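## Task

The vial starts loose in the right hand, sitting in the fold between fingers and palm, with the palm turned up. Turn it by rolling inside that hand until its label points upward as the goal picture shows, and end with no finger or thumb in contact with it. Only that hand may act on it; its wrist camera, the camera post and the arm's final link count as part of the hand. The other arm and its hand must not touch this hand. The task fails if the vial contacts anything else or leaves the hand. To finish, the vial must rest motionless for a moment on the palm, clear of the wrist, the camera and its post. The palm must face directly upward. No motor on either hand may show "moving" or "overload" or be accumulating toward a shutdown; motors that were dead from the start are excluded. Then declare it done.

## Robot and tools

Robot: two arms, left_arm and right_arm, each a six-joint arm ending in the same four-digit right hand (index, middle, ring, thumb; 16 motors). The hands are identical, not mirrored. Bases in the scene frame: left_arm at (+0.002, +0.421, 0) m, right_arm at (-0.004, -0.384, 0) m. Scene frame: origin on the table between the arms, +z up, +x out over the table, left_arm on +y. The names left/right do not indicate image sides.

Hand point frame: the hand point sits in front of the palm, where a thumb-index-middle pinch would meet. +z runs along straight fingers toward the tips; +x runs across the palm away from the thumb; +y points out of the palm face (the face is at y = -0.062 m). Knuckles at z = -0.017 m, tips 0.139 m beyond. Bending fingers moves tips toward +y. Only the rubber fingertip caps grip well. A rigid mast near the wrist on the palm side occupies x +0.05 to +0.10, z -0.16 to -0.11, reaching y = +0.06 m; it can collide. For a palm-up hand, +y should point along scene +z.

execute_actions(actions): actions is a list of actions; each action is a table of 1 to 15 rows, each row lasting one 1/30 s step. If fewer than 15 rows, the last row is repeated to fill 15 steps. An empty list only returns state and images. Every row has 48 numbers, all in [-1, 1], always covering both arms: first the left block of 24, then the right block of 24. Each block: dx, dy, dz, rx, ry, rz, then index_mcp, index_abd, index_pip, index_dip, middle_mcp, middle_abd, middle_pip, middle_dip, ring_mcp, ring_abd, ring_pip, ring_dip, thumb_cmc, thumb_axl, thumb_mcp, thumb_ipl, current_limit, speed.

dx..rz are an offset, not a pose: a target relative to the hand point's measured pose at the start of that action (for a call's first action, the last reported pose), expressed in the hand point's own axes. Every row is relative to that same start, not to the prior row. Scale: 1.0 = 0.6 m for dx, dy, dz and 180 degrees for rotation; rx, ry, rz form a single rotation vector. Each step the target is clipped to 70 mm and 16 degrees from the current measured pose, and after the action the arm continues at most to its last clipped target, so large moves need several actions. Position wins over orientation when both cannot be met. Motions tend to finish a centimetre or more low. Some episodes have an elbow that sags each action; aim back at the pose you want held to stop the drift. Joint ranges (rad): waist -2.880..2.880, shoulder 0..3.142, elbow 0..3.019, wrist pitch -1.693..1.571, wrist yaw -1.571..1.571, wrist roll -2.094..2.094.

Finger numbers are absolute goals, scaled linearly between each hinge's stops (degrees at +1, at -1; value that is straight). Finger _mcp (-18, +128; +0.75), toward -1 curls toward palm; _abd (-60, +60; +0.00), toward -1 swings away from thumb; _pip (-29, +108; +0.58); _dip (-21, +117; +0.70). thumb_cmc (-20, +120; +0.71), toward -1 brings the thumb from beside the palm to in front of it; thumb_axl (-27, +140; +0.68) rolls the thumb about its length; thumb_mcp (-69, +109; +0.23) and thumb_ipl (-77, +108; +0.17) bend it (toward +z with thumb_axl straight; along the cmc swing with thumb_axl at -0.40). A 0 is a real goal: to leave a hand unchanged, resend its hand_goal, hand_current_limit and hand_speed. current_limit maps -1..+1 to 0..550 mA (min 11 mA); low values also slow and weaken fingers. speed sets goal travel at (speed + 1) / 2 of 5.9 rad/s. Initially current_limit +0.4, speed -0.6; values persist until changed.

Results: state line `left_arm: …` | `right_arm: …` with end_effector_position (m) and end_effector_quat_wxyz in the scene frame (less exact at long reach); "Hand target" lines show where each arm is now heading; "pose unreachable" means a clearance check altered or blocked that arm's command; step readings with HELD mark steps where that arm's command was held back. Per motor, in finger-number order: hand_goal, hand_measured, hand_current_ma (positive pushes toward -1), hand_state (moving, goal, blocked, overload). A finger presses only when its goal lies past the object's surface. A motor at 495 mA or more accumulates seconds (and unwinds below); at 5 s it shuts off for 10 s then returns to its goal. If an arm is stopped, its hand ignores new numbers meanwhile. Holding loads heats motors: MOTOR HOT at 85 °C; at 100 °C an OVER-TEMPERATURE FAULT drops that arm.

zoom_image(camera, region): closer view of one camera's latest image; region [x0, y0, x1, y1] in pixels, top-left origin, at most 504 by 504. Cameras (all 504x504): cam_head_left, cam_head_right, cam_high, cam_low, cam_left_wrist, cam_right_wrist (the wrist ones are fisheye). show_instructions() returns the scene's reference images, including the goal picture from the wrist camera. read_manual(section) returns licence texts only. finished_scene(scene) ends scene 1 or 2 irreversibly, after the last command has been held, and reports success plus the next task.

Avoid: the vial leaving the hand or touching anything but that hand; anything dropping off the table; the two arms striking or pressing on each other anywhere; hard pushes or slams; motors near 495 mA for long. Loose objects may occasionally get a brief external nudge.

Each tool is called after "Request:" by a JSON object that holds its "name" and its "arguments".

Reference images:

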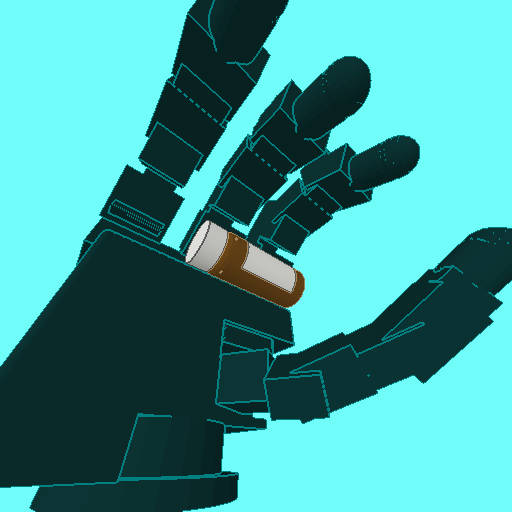

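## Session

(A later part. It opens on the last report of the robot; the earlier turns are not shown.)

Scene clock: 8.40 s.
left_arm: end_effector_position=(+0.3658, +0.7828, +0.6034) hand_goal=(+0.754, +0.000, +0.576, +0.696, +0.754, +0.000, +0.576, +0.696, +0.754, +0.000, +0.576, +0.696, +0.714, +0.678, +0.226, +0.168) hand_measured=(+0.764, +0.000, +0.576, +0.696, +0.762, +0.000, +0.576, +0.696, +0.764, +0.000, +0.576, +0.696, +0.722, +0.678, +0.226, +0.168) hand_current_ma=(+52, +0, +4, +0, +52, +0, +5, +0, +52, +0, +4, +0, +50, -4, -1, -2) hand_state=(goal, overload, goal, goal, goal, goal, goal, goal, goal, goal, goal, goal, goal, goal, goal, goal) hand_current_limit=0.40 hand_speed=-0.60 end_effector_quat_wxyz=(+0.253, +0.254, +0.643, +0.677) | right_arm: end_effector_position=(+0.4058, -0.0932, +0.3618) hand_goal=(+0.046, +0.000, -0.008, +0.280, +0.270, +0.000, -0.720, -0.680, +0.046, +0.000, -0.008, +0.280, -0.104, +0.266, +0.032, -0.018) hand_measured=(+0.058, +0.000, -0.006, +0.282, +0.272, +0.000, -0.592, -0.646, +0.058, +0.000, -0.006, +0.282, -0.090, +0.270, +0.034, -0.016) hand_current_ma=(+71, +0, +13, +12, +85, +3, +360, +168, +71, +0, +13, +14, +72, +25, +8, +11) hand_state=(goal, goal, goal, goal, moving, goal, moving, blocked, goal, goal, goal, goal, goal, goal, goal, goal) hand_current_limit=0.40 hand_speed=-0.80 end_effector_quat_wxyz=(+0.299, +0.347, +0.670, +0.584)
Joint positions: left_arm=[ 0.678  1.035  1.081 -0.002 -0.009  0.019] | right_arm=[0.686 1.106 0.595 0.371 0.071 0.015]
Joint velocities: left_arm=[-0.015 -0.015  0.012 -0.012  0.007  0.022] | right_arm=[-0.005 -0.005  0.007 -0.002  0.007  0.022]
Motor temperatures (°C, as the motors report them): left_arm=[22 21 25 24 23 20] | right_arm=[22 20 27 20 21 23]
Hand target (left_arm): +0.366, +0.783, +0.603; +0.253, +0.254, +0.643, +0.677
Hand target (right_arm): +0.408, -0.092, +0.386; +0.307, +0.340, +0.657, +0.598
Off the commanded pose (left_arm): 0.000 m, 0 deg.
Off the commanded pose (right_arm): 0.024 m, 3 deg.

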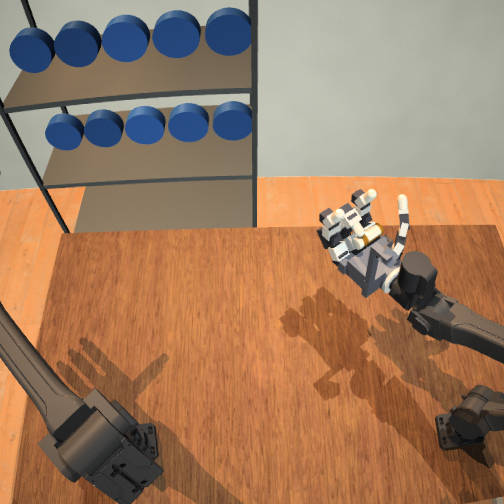

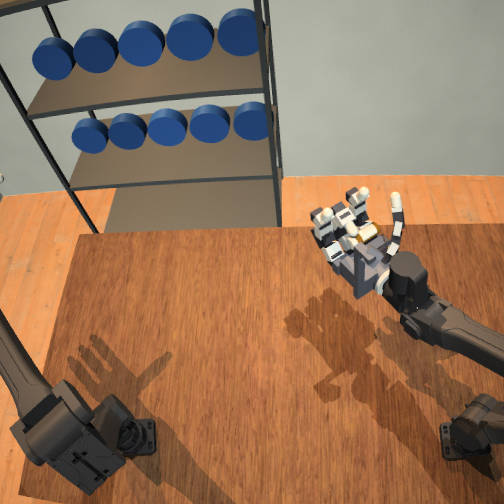

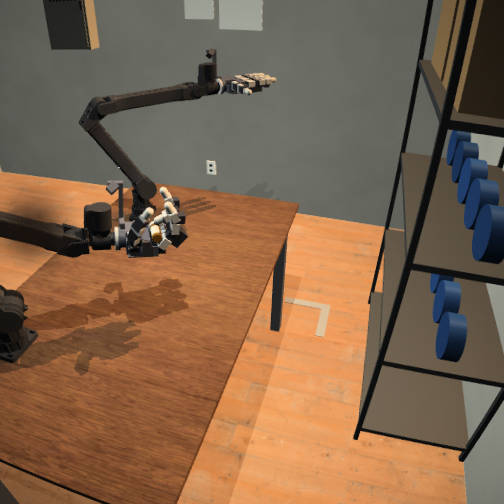

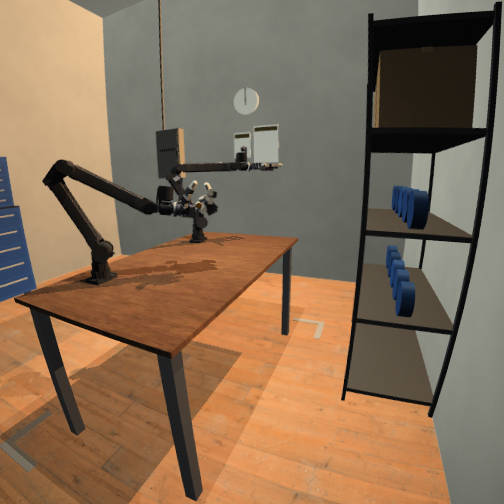

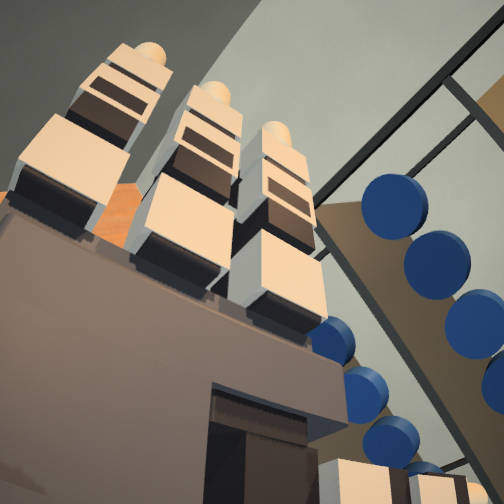

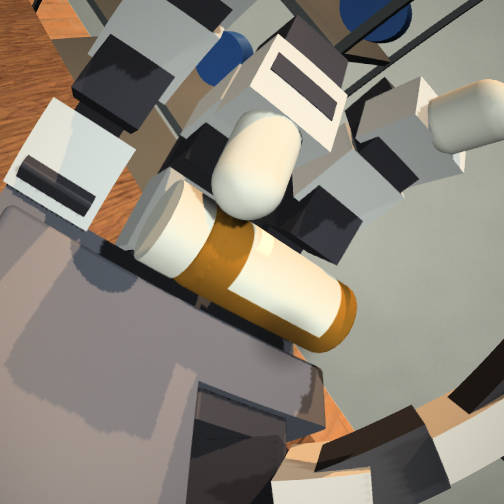

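Request:
{"name": "execute_actions", "arguments": {"actions": [[[0,0,0,0,0,0,0.754,0,0.576,0.696,0.754,0,0.576,0.696,0.754,0,0.576,0.696,0.714,0.678,0.226,0.168,0.4,-0.6,0,0.04,0,-0.014,0,0,0.046,0,-0.008,0.28,0.25,0,-0.4,-0.7,0.046,0,-0.008,0.28,-0.104,0.266,0.032,-0.018,0.4,-0.6]],[[0,0,0,0,0,0,0.754,0,0.576,0.696,0.754,0,0.576,0.696,0.754,0,0.576,0.696,0.714,0.678,0.226,0.168,0.4,-0.6,0,0.04,0,-0.014,0,0,0.046,0,-0.008,0.28,0.07,0,-0.4,-0.66,0.046,0,-0.008,0.28,-0.104,0.266,0.032,-0.018,0.4,-0.6]],[[0,0,0,0,0,0,0.754,0,0.576,0.696,0.754,0,0.576,0.696,0.754,0,0.576,0.696,0.714,0.678,0.226,0.168,0.4,-0.6,0,0.04,0,-0.014,0,0,0.046,0,-0.008,0.28,0.07,0,-0.66,-0.66,0.046,0,-0.008,0.28,-0.104,0.266,0.032,-0.018,0.4,-0.6]],[[0,0,0,0,0,0,0.754,0,0.576,0.696,0.754,0,0.576,0.696,0.754,0,0.576,0.696,0.714,0.678,0.226,0.168,0.4,-0.6,0,0.04,0,-0.014,0,0,0.046,0,-0.008,0.28,0.27,0,-0.72,-0.68,0.046,0,-0.008,0.28,-0.104,0.266,0.032,-0.018,0.4,-0.8]],[[0,0,0,0,0,0,0.754,0,0.576,0.696,0.754,0,0.576,0.696,0.754,0,0.576,0.696,0.714,0.678,0.226,0.168,0.4,-0.6,0,0.04,0,-0.014,0,0,0.046,0,-0.008,0.28,0.25,0,-0.4,-0.7,0.046,0,-0.008,0.28,-0.104,0.266,0.032,-0.018,0.4,-0.6]],[[0,0,0,0,0,0,0.754,0,0.576,0.696,0.754,0,0.576,0.696,0.754,0,0.576,0.696,0.714,0.678,0.226,0.168,0.4,-0.6,0,0.04,0,-0.014,0,0,0.046,0,-0.008,0.28,0.07,0,-0.4,-0.66,0.046,0,-0.008,0.28,-0.104,0.266,0.032,-0.018,0.4,-0.6]],[[0,0,0,0,0,0,0.754,0,0.576,0.696,0.754,0,0.576,0.696,0.754,0,0.576,0.696,0.714,0.678,0.226,0.168,0.4,-0.6,0,0.04,0,-0.014,0,0,0.046,0,-0.008,0.28,0.07,0,-0.66,-0.66,0.046,0,-0.008,0.28,-0.104,0.266,0.032,-0.018,0.4,-0.6]],[[0,0,0,0,0,0,0.754,0,0.576,0.696,0.754,0,0.576,0.696,0.754,0,0.576,0.696,0.714,0.678,0.226,0.168,0.4,-0.6,0,0.07,0,-0.05,0,0,0.046,0,-0.008,0.28,0.27,0,-0.72,-0.68,0.046,0,-0.008,0.28,-0.104,0.266,0.032,-0.018,0.4,-0.8]]]}}

Scene clock: 12.90 s.
left_arm: end_effector_position=(+0.3658, +0.7828, +0.6034) hand_goal=(+0.754, +0.000, +0.576, +0.696, +0.754, +0.000, +0.576, +0.696, +0.754, +0.000, +0.576, +0.696, +0.714, +0.678, +0.226, +0.168) hand_measured=(+0.764, +0.000, +0.576, +0.696, +0.762, +0.000, +0.576, +0.696, +0.764, +0.000, +0.576, +0.696, +0.722, +0.678, +0.226, +0.168) hand_current_ma=(+52, +0, +4, +0, +52, +0, +5, +0, +52, +0, +4, +0, +50, -4, -1, -2) hand_state=(goal, overload, goal, goal, goal, goal, goal, goal, goal, goal, goal, goal, goal, goal, goal, goal) hand_current_limit=0.40 hand_speed=-0.60 end_effector_quat_wxyz=(+0.253, +0.254, +0.643, +0.677) | right_arm: end_effector_position=(+0.4048, -0.0934, +0.3803) hand_goal=(+0.046, +0.000, -0.008, +0.280, +0.270, +0.000, -0.720, -0.680, +0.046, +0.000, -0.008, +0.280, -0.104, +0.266, +0.032, -0.018) hand_measured=(+0.058, +0.000, -0.006, +0.282, +0.270, +0.000, -0.592, -0.648, +0.058, +0.000, -0.006, +0.282, -0.090, +0.270, +0.032, -0.016) hand_current_ma=(+71, +0, +13, +12, +82, +3, +359, +167, +72, +0, +13, +13, +70, +25, +6, +10) hand_state=(goal, goal, goal, goal, moving, goal, moving, blocked, goal, goal, goal, goal, goal, goal, goal, goal) hand_current_limit=0.40 hand_speed=-0.80 end_effector_quat_wxyz=(+0.314, +0.332, +0.640, +0.618)
Joint positions: left_arm=[ 0.678  1.035  1.081 -0.002 -0.009  0.019] | right_arm=[0.686 1.137 0.594 0.503 0.07  0.011]
Joint velocities: left_arm=[ 0.005 -0.015 -0.012 -0.012  0.022  0.037] | right_arm=[-0.015 -0.005 -0.022 -0.007  0.051 -0.051]
Motor temperatures (°C, as the motors report them): left_arm=[22 21 27 24 23 20] | right_arm=[22 20 28 20 21 23]
Hand target (left_arm): +0.366, +0.783, +0.603; +0.253, +0.254, +0.643, +0.677
Hand target (right_arm): +0.409, -0.090, +0.403; +0.325, +0.322, +0.623, +0.634
Off the commanded pose (left_arm): 0.000 m, 0 deg.
Off the commanded pose (right_arm): 0.024 m, 3 deg.
Step readings (end_effector_position; steps 1 to 15: 1st action; 16 to 30: 2nd action; 31 to 45: 3rd action; 46 to 60: 4th action; 61 to 75: 5th action; 76 to 90: 6th action; 91 to 105: 7th action; 106 to 120: 8th action):
0: left_arm (+0.3658, +0.7828, +0.6034) | right_arm (+0.4058, -0.0932, +0.3618)
1: left_arm (+0.3658, +0.7828, +0.6034) | right_arm (+0.4058, -0.0932, +0.3618)
2: left_arm (+0.3658, +0.7828, +0.6034) | right_arm (+0.4058, -0.0932, +0.3618)
4: left_arm (+0.3658, +0.7828, +0.6034) | right_arm (+0.4058, -0.0932, +0.3618)
8: left_arm (+0.3658, +0.7828, +0.6034) | right_arm (+0.4058, -0.0932, +0.3618)
15: left_arm (+0.3658, +0.7828, +0.6034) | right_arm (+0.4058, -0.0932, +0.3618)
16: left_arm (+0.3658, +0.7828, +0.6034) | right_arm (+0.4058, -0.0932, +0.3618)
17: left_arm (+0.3658, +0.7828, +0.6034) | right_arm (+0.4058, -0.0932, +0.3618)
19: left_arm (+0.3658, +0.7828, +0.6034) | right_arm (+0.4058, -0.0932, +0.3618)
23: left_arm (+0.3658, +0.7828, +0.6034) | right_arm (+0.4058, -0.0932, +0.3618)
30: left_arm (+0.3658, +0.7828, +0.6034) | right_arm (+0.4058, -0.0932, +0.3618)
31: left_arm (+0.3658, +0.7828, +0.6034) | right_arm (+0.4058, -0.0932, +0.3618)
32: left_arm (+0.3658, +0.7828, +0.6034) | right_arm (+0.4058, -0.0932, +0.3618)
34: left_arm (+0.3658, +0.7828, +0.6034) | right_arm (+0.4058, -0.0932, +0.3618)
38: left_arm (+0.3658, +0.7828, +0.6034) | right_arm (+0.4058, -0.0932, +0.3618)
45: left_arm (+0.3658, +0.7828, +0.6034) | right_arm (+0.4058, -0.0932, +0.3618)
46: left_arm (+0.3658, +0.7828, +0.6034) | right_arm (+0.4058, -0.0932, +0.3618)
47: left_arm (+0.3658, +0.7828, +0.6034) | right_arm (+0.4058, -0.0932, +0.3618)
49: left_arm (+0.3658, +0.7828, +0.6034) | right_arm (+0.4058, -0.0932, +0.3618)
53: left_arm (+0.3658, +0.7828, +0.6034) | right_arm (+0.4058, -0.0932, +0.3618)
60: left_arm (+0.3658, +0.7828, +0.6034) | right_arm (+0.4058, -0.0932, +0.3618)
61: left_arm (+0.3658, +0.7828, +0.6034) | right_arm (+0.4058, -0.0932, +0.3618)
62: left_arm (+0.3658, +0.7828, +0.6034) | right_arm (+0.4058, -0.0932, +0.3618)
64: left_arm (+0.3658, +0.7828, +0.6034) | right_arm (+0.4058, -0.0932, +0.3618)
68: left_arm (+0.3658, +0.7828, +0.6034) | right_arm (+0.4058, -0.0932, +0.3618)
75: left_arm (+0.3658, +0.7828, +0.6034) | right_arm (+0.4058, -0.0932, +0.3618)
76: left_arm (+0.3658, +0.7828, +0.6034) | right_arm (+0.4058, -0.0932, +0.3618)
77: left_arm (+0.3658, +0.7828, +0.6034) | right_arm (+0.4058, -0.0932, +0.3618)
79: left_arm (+0.3658, +0.7828, +0.6034) | right_arm (+0.4058, -0.0932, +0.3618)
83: left_arm (+0.3658, +0.7828, +0.6034) | right_arm (+0.4058, -0.0932, +0.3618)
90: left_arm (+0.3658, +0.7828, +0.6034) | right_arm (+0.4058, -0.0932, +0.3618)
91: left_arm (+0.3658, +0.7828, +0.6034) | right_arm (+0.4058, -0.0932, +0.3618)
92: left_arm (+0.3658, +0.7828, +0.6034) | right_arm (+0.4058, -0.0932, +0.3618)
94: left_arm (+0.3658, +0.7828, +0.6034) | right_arm (+0.4058, -0.0932, +0.3618)
98: left_arm (+0.3658, +0.7828, +0.6034) | right_arm (+0.4058, -0.0932, +0.3618)
105: left_arm (+0.3658, +0.7828, +0.6034) | right_arm (+0.4058, -0.0932, +0.3618)
106: left_arm (+0.3658, +0.7828, +0.6034) | right_arm (+0.4055, -0.0934, +0.3650)
107: left_arm (+0.3658, +0.7828, +0.6034) | right_arm (+0.4053, -0.0936, +0.3695)
109: left_arm (+0.3658, +0.7828, +0.6034) | right_arm (+0.4045, -0.0939, +0.3780)
113: left_arm (+0.3658, +0.7828, +0.6034) | right_arm (+0.4042, -0.0939, +0.3817)
120: end_effector_position above

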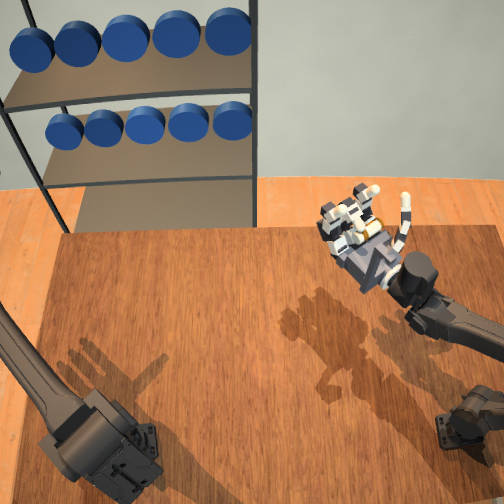

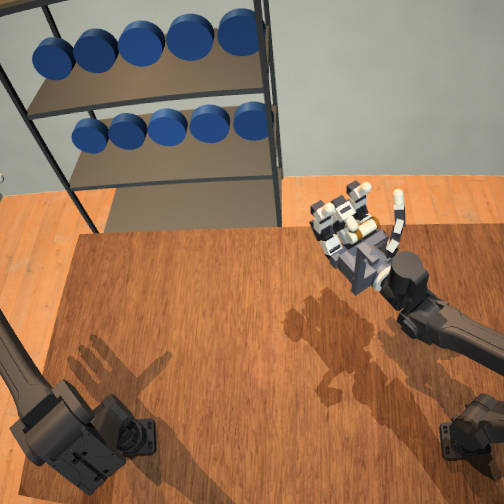

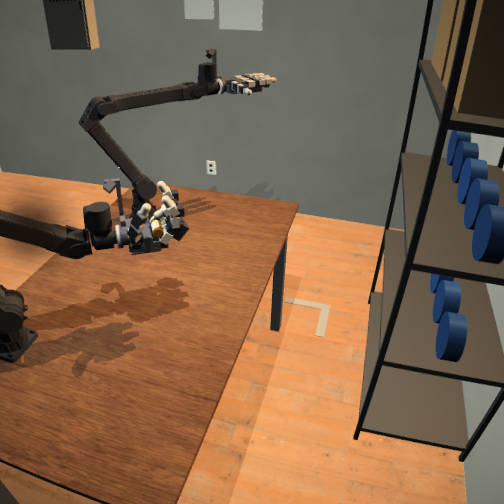

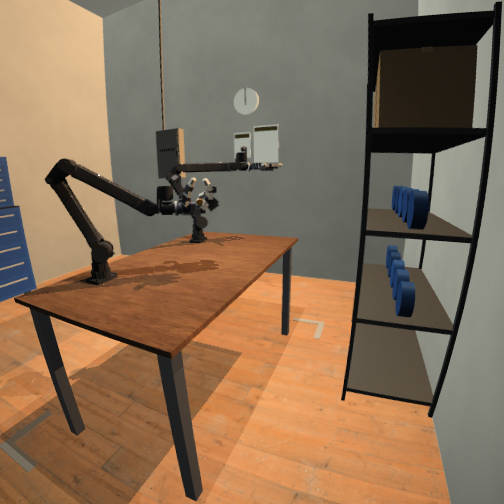

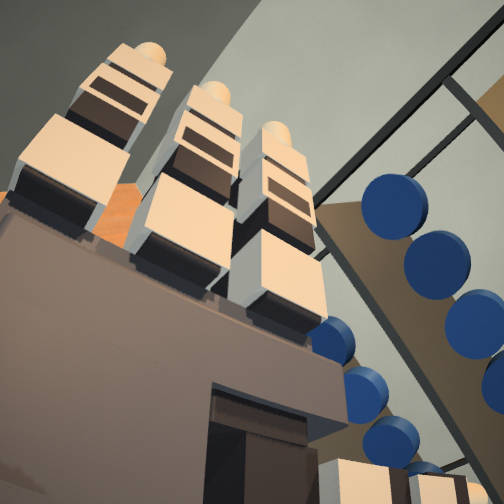

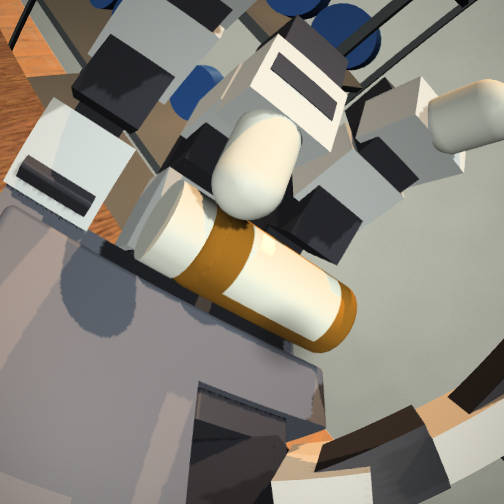

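Request:
{"name": "execute_actions", "arguments": {"actions": [[[0,0,0,0,0,0,0.754,0,0.576,0.696,0.754,0,0.576,0.696,0.754,0,0.576,0.696,0.714,0.678,0.226,0.168,0.4,-0.6,0,0.04,0,-0.014,0,0,0.046,0,-0.008,0.28,0.27,0,-0.4,-0.6,0.046,0,-0.008,0.28,-0.104,0.266,0.032,-0.018,0.4,-0.6]],[[0,0,0,0,0,0,0.754,0,0.576,0.696,0.754,0,0.576,0.696,0.754,0,0.576,0.696,0.714,0.678,0.226,0.168,0.4,-0.6,0,0.04,0,-0.014,0,0,0.046,0,-0.008,0.28,0.27,0,-0.6,-0.35,0.046,0,-0.008,0.28,-0.104,0.266,0.032,-0.018,0.4,-0.6]],[[0,0,0,0,0,0,0.754,0,0.576,0.696,0.754,0,0.576,0.696,0.754,0,0.576,0.696,0.714,0.678,0.226,0.168,0.4,-0.6,0,0.04,0,-0.014,0,0,0.046,0,-0.008,0.28,0.27,0,-0.9,-0.35,0.046,0,-0.008,0.28,-0.104,0.266,0.032,-0.018,0.4,-0.6]]]}}

Scene clock: 14.80 s.
left_arm: end_effector_position=(+0.3658, +0.7828, +0.6034) hand_goal=(+0.754, +0.000, +0.576, +0.696, +0.754, +0.000, +0.576, +0.696, +0.754, +0.000, +0.576, +0.696, +0.714, +0.678, +0.226, +0.168) hand_measured=(+0.764, +0.000, +0.576, +0.696, +0.762, +0.000, +0.576, +0.696, +0.764, +0.000, +0.576, +0.696, +0.722, +0.678, +0.226, +0.168) hand_current_ma=(+52, +0, +4, +0, +52, +0, +5, +0, +52, +0, +4, +0, +50, -4, -1, -2) hand_state=(goal, overload, goal, goal, goal, goal, goal, goal, goal, goal, goal, goal, goal, goal, goal, goal) hand_current_limit=0.40 hand_speed=-0.60 end_effector_quat_wxyz=(+0.253, +0.254, +0.643, +0.677) | right_arm: end_effector_position=(+0.4048, -0.0934, +0.3803) hand_goal=(+0.046, +0.000, -0.008, +0.280, +0.270, +0.000, -0.900, -0.350, +0.046, +0.000, -0.008, +0.280, -0.104, +0.266, +0.032, -0.018) hand_measured=(+0.058, +0.000, -0.006, +0.282, +0.290, +0.000, -0.816, -0.334, +0.058, +0.000, -0.006, +0.282, -0.090, +0.270, +0.032, -0.016) hand_current_ma=(+71, +0, +13, +12, +106, +4, +384, +79, +72, +0, +13, +13, +70, +25, +6, +10) hand_state=(goal, goal, goal, goal, goal, goal, blocked, goal, goal, goal, goal, goal, goal, goal, goal, goal) hand_current_limit=0.40 hand_speed=-0.60 end_effector_quat_wxyz=(+0.314, +0.332, +0.640, +0.618)
Joint positions: left_arm=[ 0.678  1.035  1.081 -0.002 -0.009  0.019] | right_arm=[0.686 1.137 0.594 0.503 0.07  0.011]
Joint velocities: left_arm=[-0.015 -0.005  0.017 -0.002  0.095  0.051] | right_arm=[-0.005 -0.005 -0.017 -0.012  0.095 -0.051]
Motor temperatures (°C, as the motors report them): left_arm=[22 21 27 24 23 20] | right_arm=[22 20 29 20 21 23]
Hand target (left_arm): +0.366, +0.783, +0.603; +0.253, +0.254, +0.643, +0.677
Hand target (right_arm): +0.405, -0.093, +0.404; +0.322, +0.325, +0.626, +0.632
Off the commanded pose (left_arm): 0.000 m, 0 deg.
Off the commanded pose (right_arm): 0.024 m, 3 deg.
Step readings (end_effector_position; steps 1 to 15: 1st action; 16 to 30: 2nd action; 31 to 45: 3rd action):
0: left_arm (+0.3658, +0.7828, +0.6034) | right_arm (+0.4048, -0.0934, +0.3803)
1: left_arm (+0.3658, +0.7828, +0.6034) | right_arm (+0.4048, -0.0934, +0.3803)
2: left_arm (+0.3658, +0.7828, +0.6034) | right_arm (+0.4048, -0.0934, +0.3803)
4: left_arm (+0.3658, +0.7828, +0.6034) | right_arm (+0.4048, -0.0934, +0.3803)
8: left_arm (+0.3658, +0.7828, +0.6034) | right_arm (+0.4048, -0.0934, +0.3803)
15: left_arm (+0.3658, +0.7828, +0.6034) | right_arm (+0.4048, -0.0934, +0.3803)
16: left_arm (+0.3658, +0.7828, +0.6034) | right_arm (+0.4048, -0.0934, +0.3803)
17: left_arm (+0.3658, +0.7828, +0.6034) | right_arm (+0.4048, -0.0934, +0.3803)
19: left_arm (+0.3658, +0.7828, +0.6034) | right_arm (+0.4048, -0.0934, +0.3803)
23: left_arm (+0.3658, +0.7828, +0.6034) | right_arm (+0.4048, -0.0934, +0.3803)
30: left_arm (+0.3658, +0.7828, +0.6034) | right_arm (+0.4048, -0.0934, +0.3803)
31: left_arm (+0.3658, +0.7828, +0.6034) | right_arm (+0.4048, -0.0934, +0.3803)
32: left_arm (+0.3658, +0.7828, +0.6034) | right_arm (+0.4048, -0.0934, +0.3803)
34: left_arm (+0.3658, +0.7828, +0.6034) | right_arm (+0.4048, -0.0934, +0.3803)
38: left_arm (+0.3658, +0.7828, +0.6034) | right_arm (+0.4048, -0.0934, +0.3803)
45: end_effector_position above

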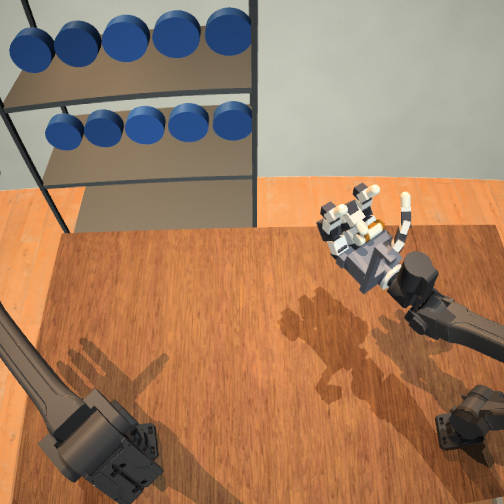

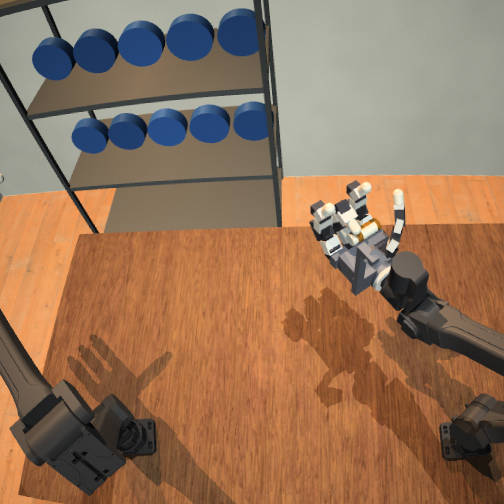

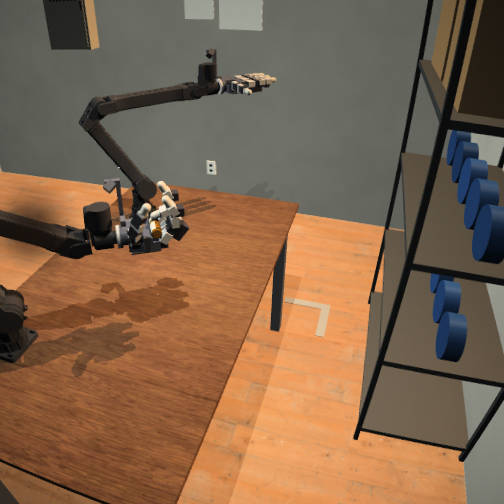

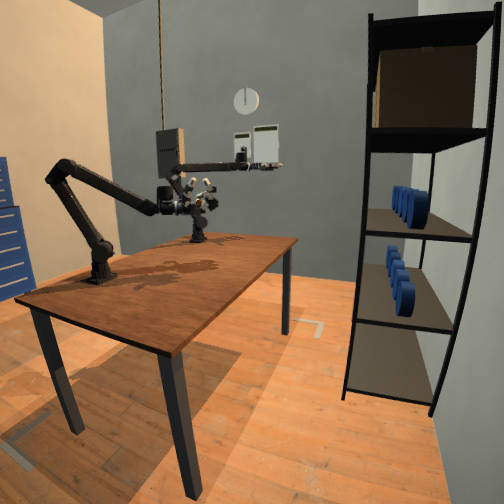

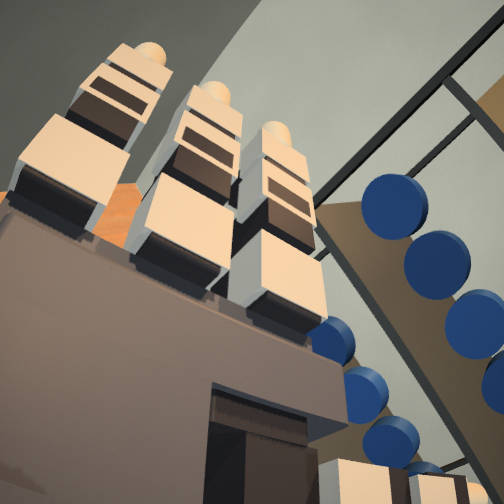

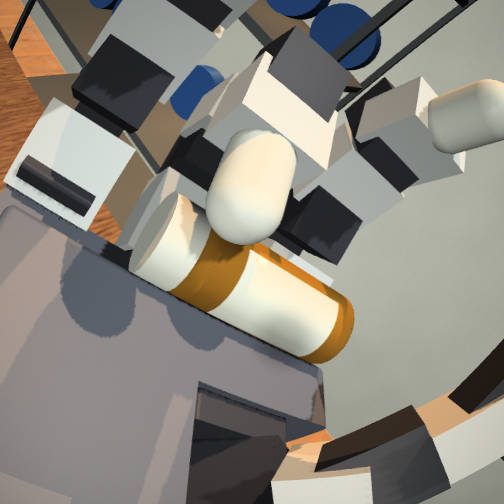

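Request:
{"name": "execute_actions", "arguments": {"actions": [[[0,0,0,0,0,0,0.754,0,0.576,0.696,0.754,0,0.576,0.696,0.754,0,0.576,0.696,0.714,0.678,0.226,0.168,0.4,-0.6,0,0.04,0,-0.014,0,0,0.046,0,-0.008,0.28,0.27,0,-0.78,-0.52,0.046,0,-0.008,0.28,-0.104,0.266,0.032,-0.018,0.4,-0.85]],[[0,0,0,0,0,0,0.754,0,0.576,0.696,0.754,0,0.576,0.696,0.754,0,0.576,0.696,0.714,0.678,0.226,0.168,0.4,-0.6,0,0.04,0,-0.014,0,0,0.046,0,-0.008,0.28,0.27,0,-0.68,-0.7,0.046,0,-0.008,0.28,-0.104,0.266,0.032,-0.018,0.4,-0.85]],[[0,0,0,0,0,0,0.754,0,0.576,0.696,0.754,0,0.576,0.696,0.754,0,0.576,0.696,0.714,0.678,0.226,0.168,0.4,-0.6,0,0.04,0,-0.014,0,0,0.046,0,-0.008,0.28,0.27,0,-0.58,-0.88,0.046,0,-0.008,0.28,-0.104,0.266,0.032,-0.018,0.4,-0.85]],[[0,0,0,0,0,0,0.754,0,0.576,0.696,0.754,0,0.576,0.696,0.754,0,0.576,0.696,0.714,0.678,0.226,0.168,0.4,-0.6,0,0.04,0,-0.014,0,0,0.046,0,-0.008,0.28,0.27,0,-0.58,-0.88,0.046,0,-0.008,0.28,-0.104,0.266,0.032,-0.018,0.4,-0.85]]]}}

Scene clock: 17.07 s.
left_arm: end_effector_position=(+0.3658, +0.7828, +0.6034) hand_goal=(+0.754, +0.000, +0.576, +0.696, +0.754, +0.000, +0.576, +0.696, +0.754, +0.000, +0.576, +0.696, +0.714, +0.678, +0.226, +0.168) hand_measured=(+0.764, +0.000, +0.576, +0.696, +0.762, +0.000, +0.576, +0.696, +0.764, +0.000, +0.576, +0.696, +0.722, +0.678, +0.226, +0.168) hand_current_ma=(+52, +0, +4, +0, +52, +0, +5, +0, +52, +0, +4, +0, +50, -4, -1, -2) hand_state=(goal, overload, goal, goal, goal, goal, goal, goal, goal, goal, goal, goal, goal, goal, goal, goal) hand_current_limit=0.40 hand_speed=-0.60 end_effector_quat_wxyz=(+0.253, +0.254, +0.643, +0.677) | right_arm: end_effector_position=(+0.4048, -0.0934, +0.3803) hand_goal=(+0.046, +0.000, -0.008, +0.280, +0.270, +0.000, -0.580, -0.880, +0.046, +0.000, -0.008, +0.280, -0.104, +0.266, +0.032, -0.018) hand_measured=(+0.058, +0.000, -0.006, +0.282, +0.288, +0.000, -0.578, -0.876, +0.058, +0.000, -0.006, +0.282, -0.090, +0.270, +0.032, -0.016) hand_current_ma=(+71, +0, +13, +12, +94, +4, +8, +24, +72, +0, +13, +13, +70, +25, +6, +10) hand_state=(goal, goal, goal, goal, goal, goal, goal, goal, goal, goal, goal, goal, goal, goal, goal, goal) hand_current_limit=0.40 hand_speed=-0.85 end_effector_quat_wxyz=(+0.314, +0.332, +0.640, +0.618)
Joint positions: left_arm=[ 0.678  1.035  1.081 -0.002 -0.009  0.019] | right_arm=[0.686 1.137 0.594 0.503 0.07  0.011]
Joint velocities: left_arm=[-0.015 -0.005  0.017 -0.002 -0.022 -0.022] | right_arm=[-0.005 -0.015 -0.012 -0.022  0.007 -0.007]
Motor temperatures (°C, as the motors report them): left_arm=[22 21 27 24 23 20] | right_arm=[22 21 29 20 21 23]
Hand target (left_arm): +0.366, +0.783, +0.603; +0.253, +0.254, +0.643, +0.677
Hand target (right_arm): +0.405, -0.093, +0.404; +0.322, +0.325, +0.626, +0.632
Off the commanded pose (left_arm): 0.000 m, 0 deg.
Off the commanded pose (right_arm): 0.024 m, 3 deg.
Step readings (end_effector_position; steps 1 to 15: 1st action; 16 to 30: 2nd action; 31 to 45: 3rd action; 46 to 60: 4th action):
0: left_arm (+0.3658, +0.7828, +0.6034) | right_arm (+0.4048, -0.0934, +0.3803)
1: left_arm (+0.3658, +0.7828, +0.6034) | right_arm (+0.4048, -0.0934, +0.3803)
2: left_arm (+0.3658, +0.7828, +0.6034) | right_arm (+0.4048, -0.0934, +0.3803)
4: left_arm (+0.3658, +0.7828, +0.6034) | right_arm (+0.4048, -0.0934, +0.3803)
8: left_arm (+0.3658, +0.7828, +0.6034) | right_arm (+0.4048, -0.0934, +0.3803)
15: left_arm (+0.3658, +0.7828, +0.6034) | right_arm (+0.4048, -0.0934, +0.3803)
16: left_arm (+0.3658, +0.7828, +0.6034) | right_arm (+0.4048, -0.0934, +0.3803)
17: left_arm (+0.3658, +0.7828, +0.6034) | right_arm (+0.4048, -0.0934, +0.3803)
19: left_arm (+0.3658, +0.7828, +0.6034) | right_arm (+0.4048, -0.0934, +0.3803)
23: left_arm (+0.3658, +0.7828, +0.6034) | right_arm (+0.4048, -0.0934, +0.3803)
30: left_arm (+0.3658, +0.7828, +0.6034) | right_arm (+0.4048, -0.0934, +0.3803)
31: left_arm (+0.3658, +0.7828, +0.6034) | right_arm (+0.4048, -0.0934, +0.3803)
32: left_arm (+0.3658, +0.7828, +0.6034) | right_arm (+0.4048, -0.0934, +0.3803)
34: left_arm (+0.3658, +0.7828, +0.6034) | right_arm (+0.4048, -0.0934, +0.3803)
38: left_arm (+0.3658, +0.7828, +0.6034) | right_arm (+0.4048, -0.0934, +0.3803)
45: left_arm (+0.3658, +0.7828, +0.6034) | right_arm (+0.4048, -0.0934, +0.3803)
46: left_arm (+0.3658, +0.7828, +0.6034) | right_arm (+0.4048, -0.0934, +0.3803)
47: left_arm (+0.3658, +0.7828, +0.6034) | right_arm (+0.4048, -0.0934, +0.3803)
49: left_arm (+0.3658, +0.7828, +0.6034) | right_arm (+0.4048, -0.0934, +0.3803)
53: left_arm (+0.3658, +0.7828, +0.6034) | right_arm (+0.4048, -0.0934, +0.3803)
60: end_effector_position above

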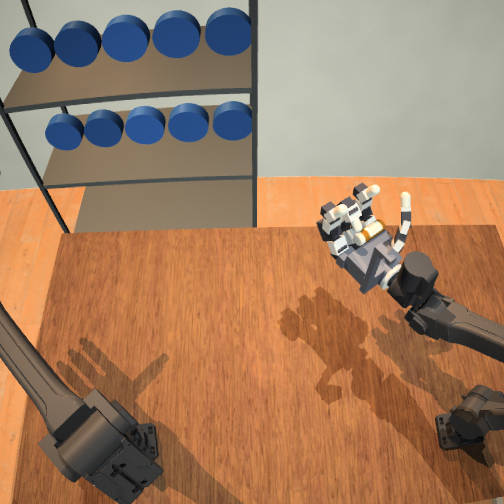

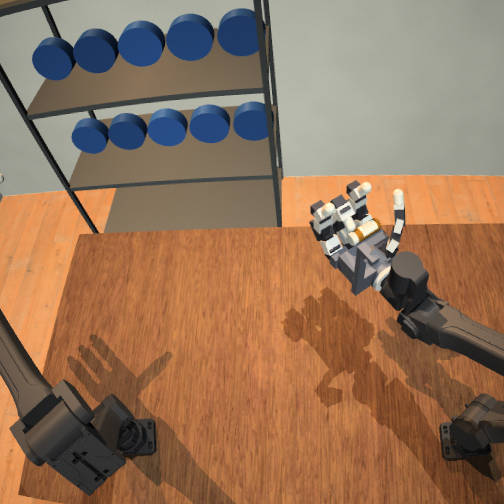

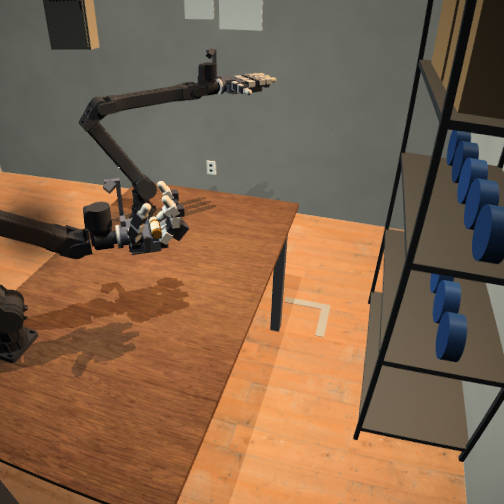

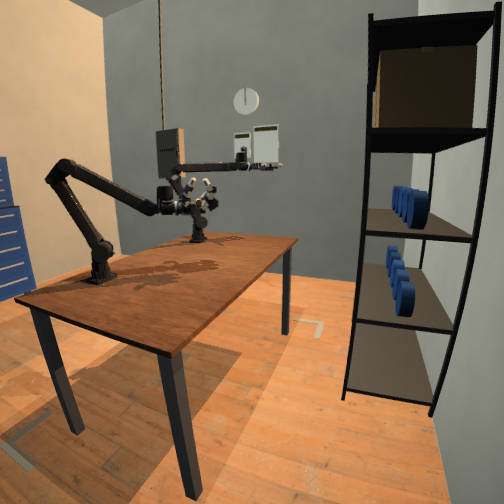

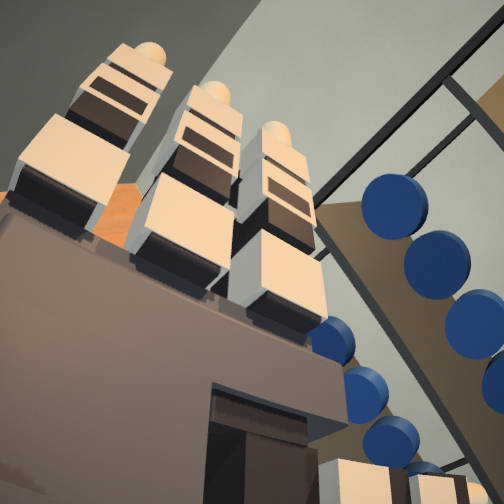

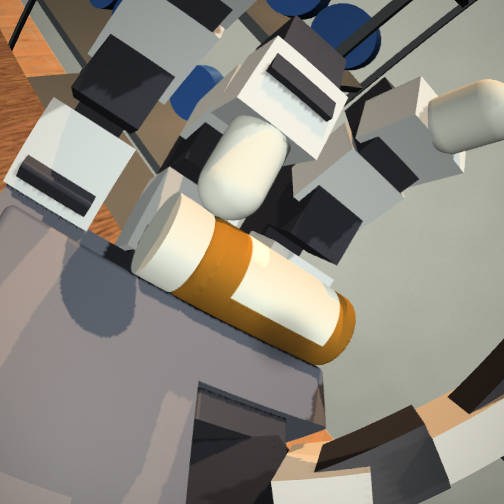

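Request:
{"name": "execute_actions", "arguments": {"actions": [[[0,0,0,0,0,0,0.754,0,0.576,0.696,0.754,0,0.576,0.696,0.754,0,0.576,0.696,0.714,0.678,0.226,0.168,0.4,-0.6,0,0.04,0,-0.014,0,0,0.046,0,-0.008,0.28,0.27,0,-0.3,-0.8,0.046,0,-0.008,0.28,-0.104,0.266,0.032,-0.018,0.4,-0.6]],[[0,0,0,0,0,0,0.754,0,0.576,0.696,0.754,0,0.576,0.696,0.754,0,0.576,0.696,0.714,0.678,0.226,0.168,0.4,-0.6,0,0.04,0,-0.014,0,0,0.046,0,-0.008,0.28,0.27,0,-0.5,-0.35,0.046,0,-0.008,0.28,-0.104,0.266,0.032,-0.018,0.4,-0.6]],[[0,0,0,0,0,0,0.754,0,0.576,0.696,0.754,0,0.576,0.696,0.754,0,0.576,0.696,0.714,0.678,0.226,0.168,0.4,-0.6,0,0.04,0,-0.014,0,0,0.046,0,-0.008,0.28,0.27,0,-0.9,-0.35,0.046,0,-0.008,0.28,-0.104,0.266,0.032,-0.018,0.4,-0.6]],[[0,0,0,0,0,0,0.754,0,0.576,0.696,0.754,0,0.576,0.696,0.754,0,0.576,0.696,0.714,0.678,0.226,0.168,0.4,-0.6,0,0.04,0,-0.014,0,0,0.046,0,-0.008,0.28,0.27,0,-0.78,-0.52,0.046,0,-0.008,0.28,-0.104,0.266,0.032,-0.018,0.4,-0.85]],[[0,0,0,0,0,0,0.754,0,0.576,0.696,0.754,0,0.576,0.696,0.754,0,0.576,0.696,0.714,0.678,0.226,0.168,0.4,-0.6,0,0.04,0,-0.014,0,0,0.046,0,-0.008,0.28,0.27,0,-0.68,-0.7,0.046,0,-0.008,0.28,-0.104,0.266,0.032,-0.018,0.4,-0.85]],[[0,0,0,0,0,0,0.754,0,0.576,0.696,0.754,0,0.576,0.696,0.754,0,0.576,0.696,0.714,0.678,0.226,0.168,0.4,-0.6,0,0.04,0,-0.014,0,0,0.046,0,-0.008,0.28,0.27,0,-0.58,-0.88,0.046,0,-0.008,0.28,-0.104,0.266,0.032,-0.018,0.4,-0.85]],[[0,0,0,0,0,0,0.754,0,0.576,0.696,0.754,0,0.576,0.696,0.754,0,0.576,0.696,0.714,0.678,0.226,0.168,0.4,-0.6,0,0.045,0,-0.022,0,0,0.046,0,-0.008,0.28,0.27,0,-0.3,-0.8,0.046,0,-0.008,0.28,-0.104,0.266,0.032,-0.018,0.4,-0.7]]]}}

Scene clock: 21.00 s.
left_arm: end_effector_position=(+0.3658, +0.7828, +0.6034) hand_goal=(+0.754, +0.000, +0.576, +0.696, +0.754, +0.000, +0.576, +0.696, +0.754, +0.000, +0.576, +0.696, +0.714, +0.678, +0.226, +0.168) hand_measured=(+0.764, +0.000, +0.576, +0.696, +0.762, +0.000, +0.576, +0.696, +0.764, +0.000, +0.576, +0.696, +0.722, +0.678, +0.226, +0.168) hand_current_ma=(+52, +0, +4, +0, +52, +0, +5, +0, +52, +0, +4, +0, +50, -4, -1, -2) hand_state=(goal, overload, goal, goal, goal, goal, goal, goal, goal, goal, goal, goal, goal, goal, goal, goal) hand_current_limit=0.40 hand_speed=-0.60 end_effector_quat_wxyz=(+0.253, +0.254, +0.643, +0.677) | right_arm: end_effector_position=(+0.4045, -0.0936, +0.3817) hand_goal=(+0.046, +0.000, -0.008, +0.280, +0.270, +0.000, -0.300, -0.800, +0.046, +0.000, -0.008, +0.280, -0.104, +0.266, +0.032, -0.018) hand_measured=(+0.058, +0.000, -0.006, +0.282, +0.288, +0.002, -0.306, -0.804, +0.058, +0.000, -0.006, +0.282, -0.090, +0.270, +0.032, -0.016) hand_current_ma=(+71, +0, +13, +12, +94, +5, -8, -20, +72, +0, +13, +13, +70, +25, +6, +10) hand_state=(goal, goal, goal, goal, goal, goal, moving, goal, goal, goal, goal, goal, goal, goal, goal, goal) hand_current_limit=0.40 hand_speed=-0.70 end_effector_quat_wxyz=(+0.315, +0.332, +0.638, +0.620)
Joint positions: left_arm=[ 0.678  1.035  1.081 -0.002 -0.009  0.019] | right_arm=[0.686 1.137 0.594 0.508 0.07  0.011]
Joint velocities: left_arm=[-0.024 -0.005 -0.002  0.012 -0.037  0.007] | right_arm=[-0.034 -0.015  0.002  0.002 -0.051  0.022]
Motor temperatures (°C, as the motors report them): left_arm=[22 21 28 24 23 20] | right_arm=[22 21 30 20 21 23]
Hand target (left_arm): +0.366, +0.783, +0.603; +0.253, +0.254, +0.643, +0.677
Hand target (right_arm): +0.405, -0.093, +0.407; +0.326, +0.321, +0.618, +0.639
Off the commanded pose (left_arm): 0.000 m, 0 deg.
Off the commanded pose (right_arm): 0.026 m, 4 deg.
Step readings (end_effector_position; steps 1 to 15: 1st action; 16 to 30: 2nd action; 31 to 45: 3rd action; 46 to 60: 4th action; 61 to 75: 5th action; 76 to 90: 6th action; 91 to 105: 7th action):
0: left_arm (+0.3658, +0.7828, +0.6034) | right_arm (+0.4048, -0.0934, +0.3803)
1: left_arm (+0.3658, +0.7828, +0.6034) | right_arm (+0.4048, -0.0934, +0.3803)
2: left_arm (+0.3658, +0.7828, +0.6034) | right_arm (+0.4048, -0.0934, +0.3803)
4: left_arm (+0.3658, +0.7828, +0.6034) | right_arm (+0.4048, -0.0934, +0.3803)
8: left_arm (+0.3658, +0.7828, +0.6034) | right_arm (+0.4048, -0.0934, +0.3803)
15: left_arm (+0.3658, +0.7828, +0.6034) | right_arm (+0.4048, -0.0934, +0.3803)
16: left_arm (+0.3658, +0.7828, +0.6034) | right_arm (+0.4048, -0.0934, +0.3803)
17: left_arm (+0.3658, +0.7828, +0.6034) | right_arm (+0.4048, -0.0934, +0.3803)
19: left_arm (+0.3658, +0.7828, +0.6034) | right_arm (+0.4048, -0.0934, +0.3803)
23: left_arm (+0.3658, +0.7828, +0.6034) | right_arm (+0.4048, -0.0934, +0.3803)
30: left_arm (+0.3658, +0.7828, +0.6034) | right_arm (+0.4048, -0.0934, +0.3803)
31: left_arm (+0.3658, +0.7828, +0.6034) | right_arm (+0.4048, -0.0934, +0.3803)
32: left_arm (+0.3658, +0.7828, +0.6034) | right_arm (+0.4048, -0.0934, +0.3803)
34: left_arm (+0.3658, +0.7828, +0.6034) | right_arm (+0.4048, -0.0934, +0.3803)
38: left_arm (+0.3658, +0.7828, +0.6034) | right_arm (+0.4048, -0.0934, +0.3803)
45: left_arm (+0.3658, +0.7828, +0.6034) | right_arm (+0.4048, -0.0934, +0.3803)
46: left_arm (+0.3658, +0.7828, +0.6034) | right_arm (+0.4048, -0.0934, +0.3803)
47: left_arm (+0.3658, +0.7828, +0.6034) | right_arm (+0.4048, -0.0934, +0.3803)
49: left_arm (+0.3658, +0.7828, +0.6034) | right_arm (+0.4048, -0.0934, +0.3803)
53: left_arm (+0.3658, +0.7828, +0.6034) | right_arm (+0.4048, -0.0934, +0.3803)
60: left_arm (+0.3658, +0.7828, +0.6034) | right_arm (+0.4048, -0.0934, +0.3803)
61: left_arm (+0.3658, +0.7828, +0.6034) | right_arm (+0.4048, -0.0934, +0.3803)
62: left_arm (+0.3658, +0.7828, +0.6034) | right_arm (+0.4048, -0.0934, +0.3803)
64: left_arm (+0.3658, +0.7828, +0.6034) | right_arm (+0.4048, -0.0934, +0.3803)
68: left_arm (+0.3658, +0.7828, +0.6034) | right_arm (+0.4048, -0.0934, +0.3803)
75: left_arm (+0.3658, +0.7828, +0.6034) | right_arm (+0.4048, -0.0934, +0.3803)
76: left_arm (+0.3658, +0.7828, +0.6034) | right_arm (+0.4048, -0.0934, +0.3803)
77: left_arm (+0.3658, +0.7828, +0.6034) | right_arm (+0.4048, -0.0934, +0.3803)
79: left_arm (+0.3658, +0.7828, +0.6034) | right_arm (+0.4048, -0.0934, +0.3803)
83: left_arm (+0.3658, +0.7828, +0.6034) | right_arm (+0.4048, -0.0934, +0.3803)
90: left_arm (+0.3658, +0.7828, +0.6034) | right_arm (+0.4048, -0.0934, +0.3803)
91: left_arm (+0.3658, +0.7828, +0.6034) | right_arm (+0.4048, -0.0934, +0.3805)
92: left_arm (+0.3658, +0.7828, +0.6034) | right_arm (+0.4047, -0.0934, +0.3808)
94: left_arm (+0.3658, +0.7828, +0.6034) | right_arm (+0.4045, -0.0936, +0.3814)
98: left_arm (+0.3658, +0.7828, +0.6034) | right_arm (+0.4045, -0.0936, +0.3817)
105: end_effector_position above

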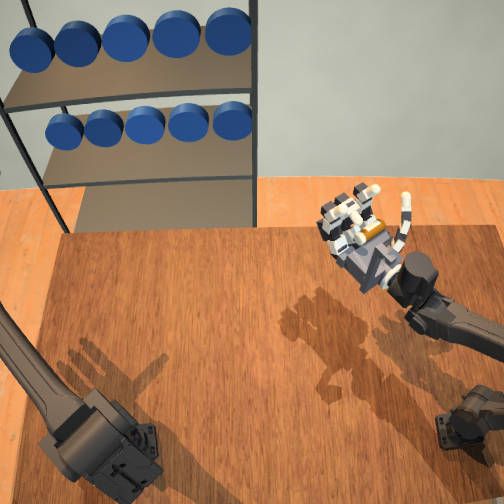

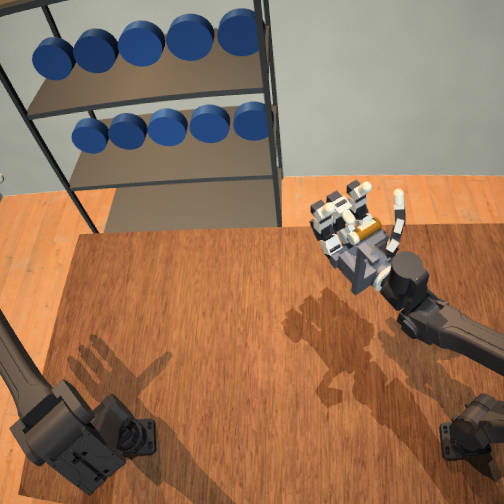

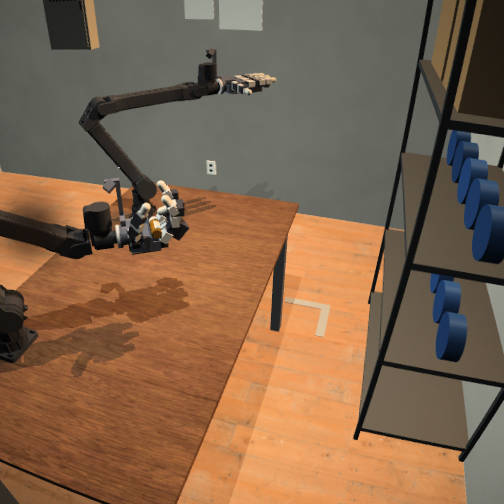

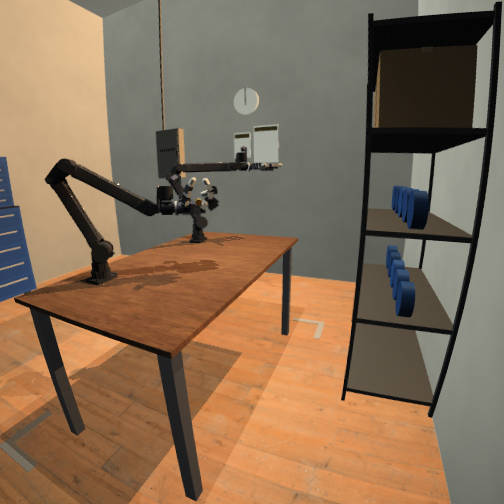

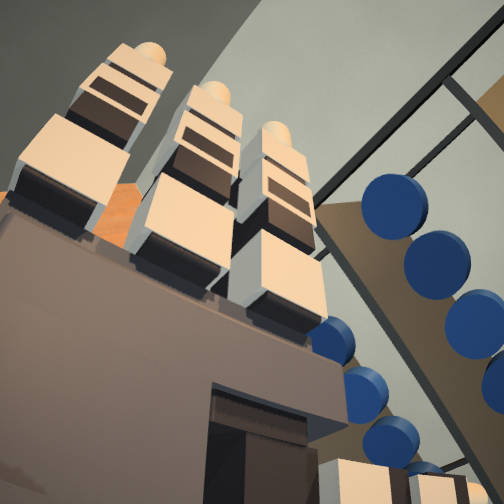

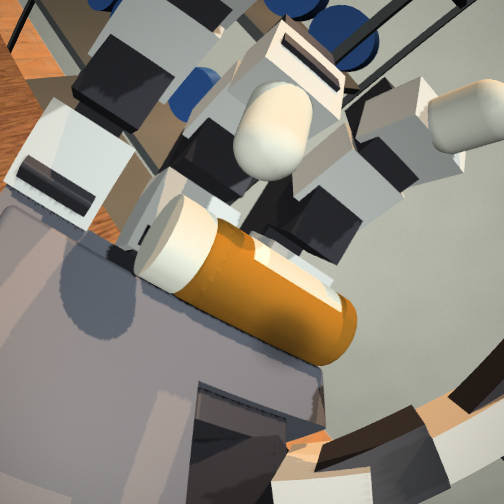

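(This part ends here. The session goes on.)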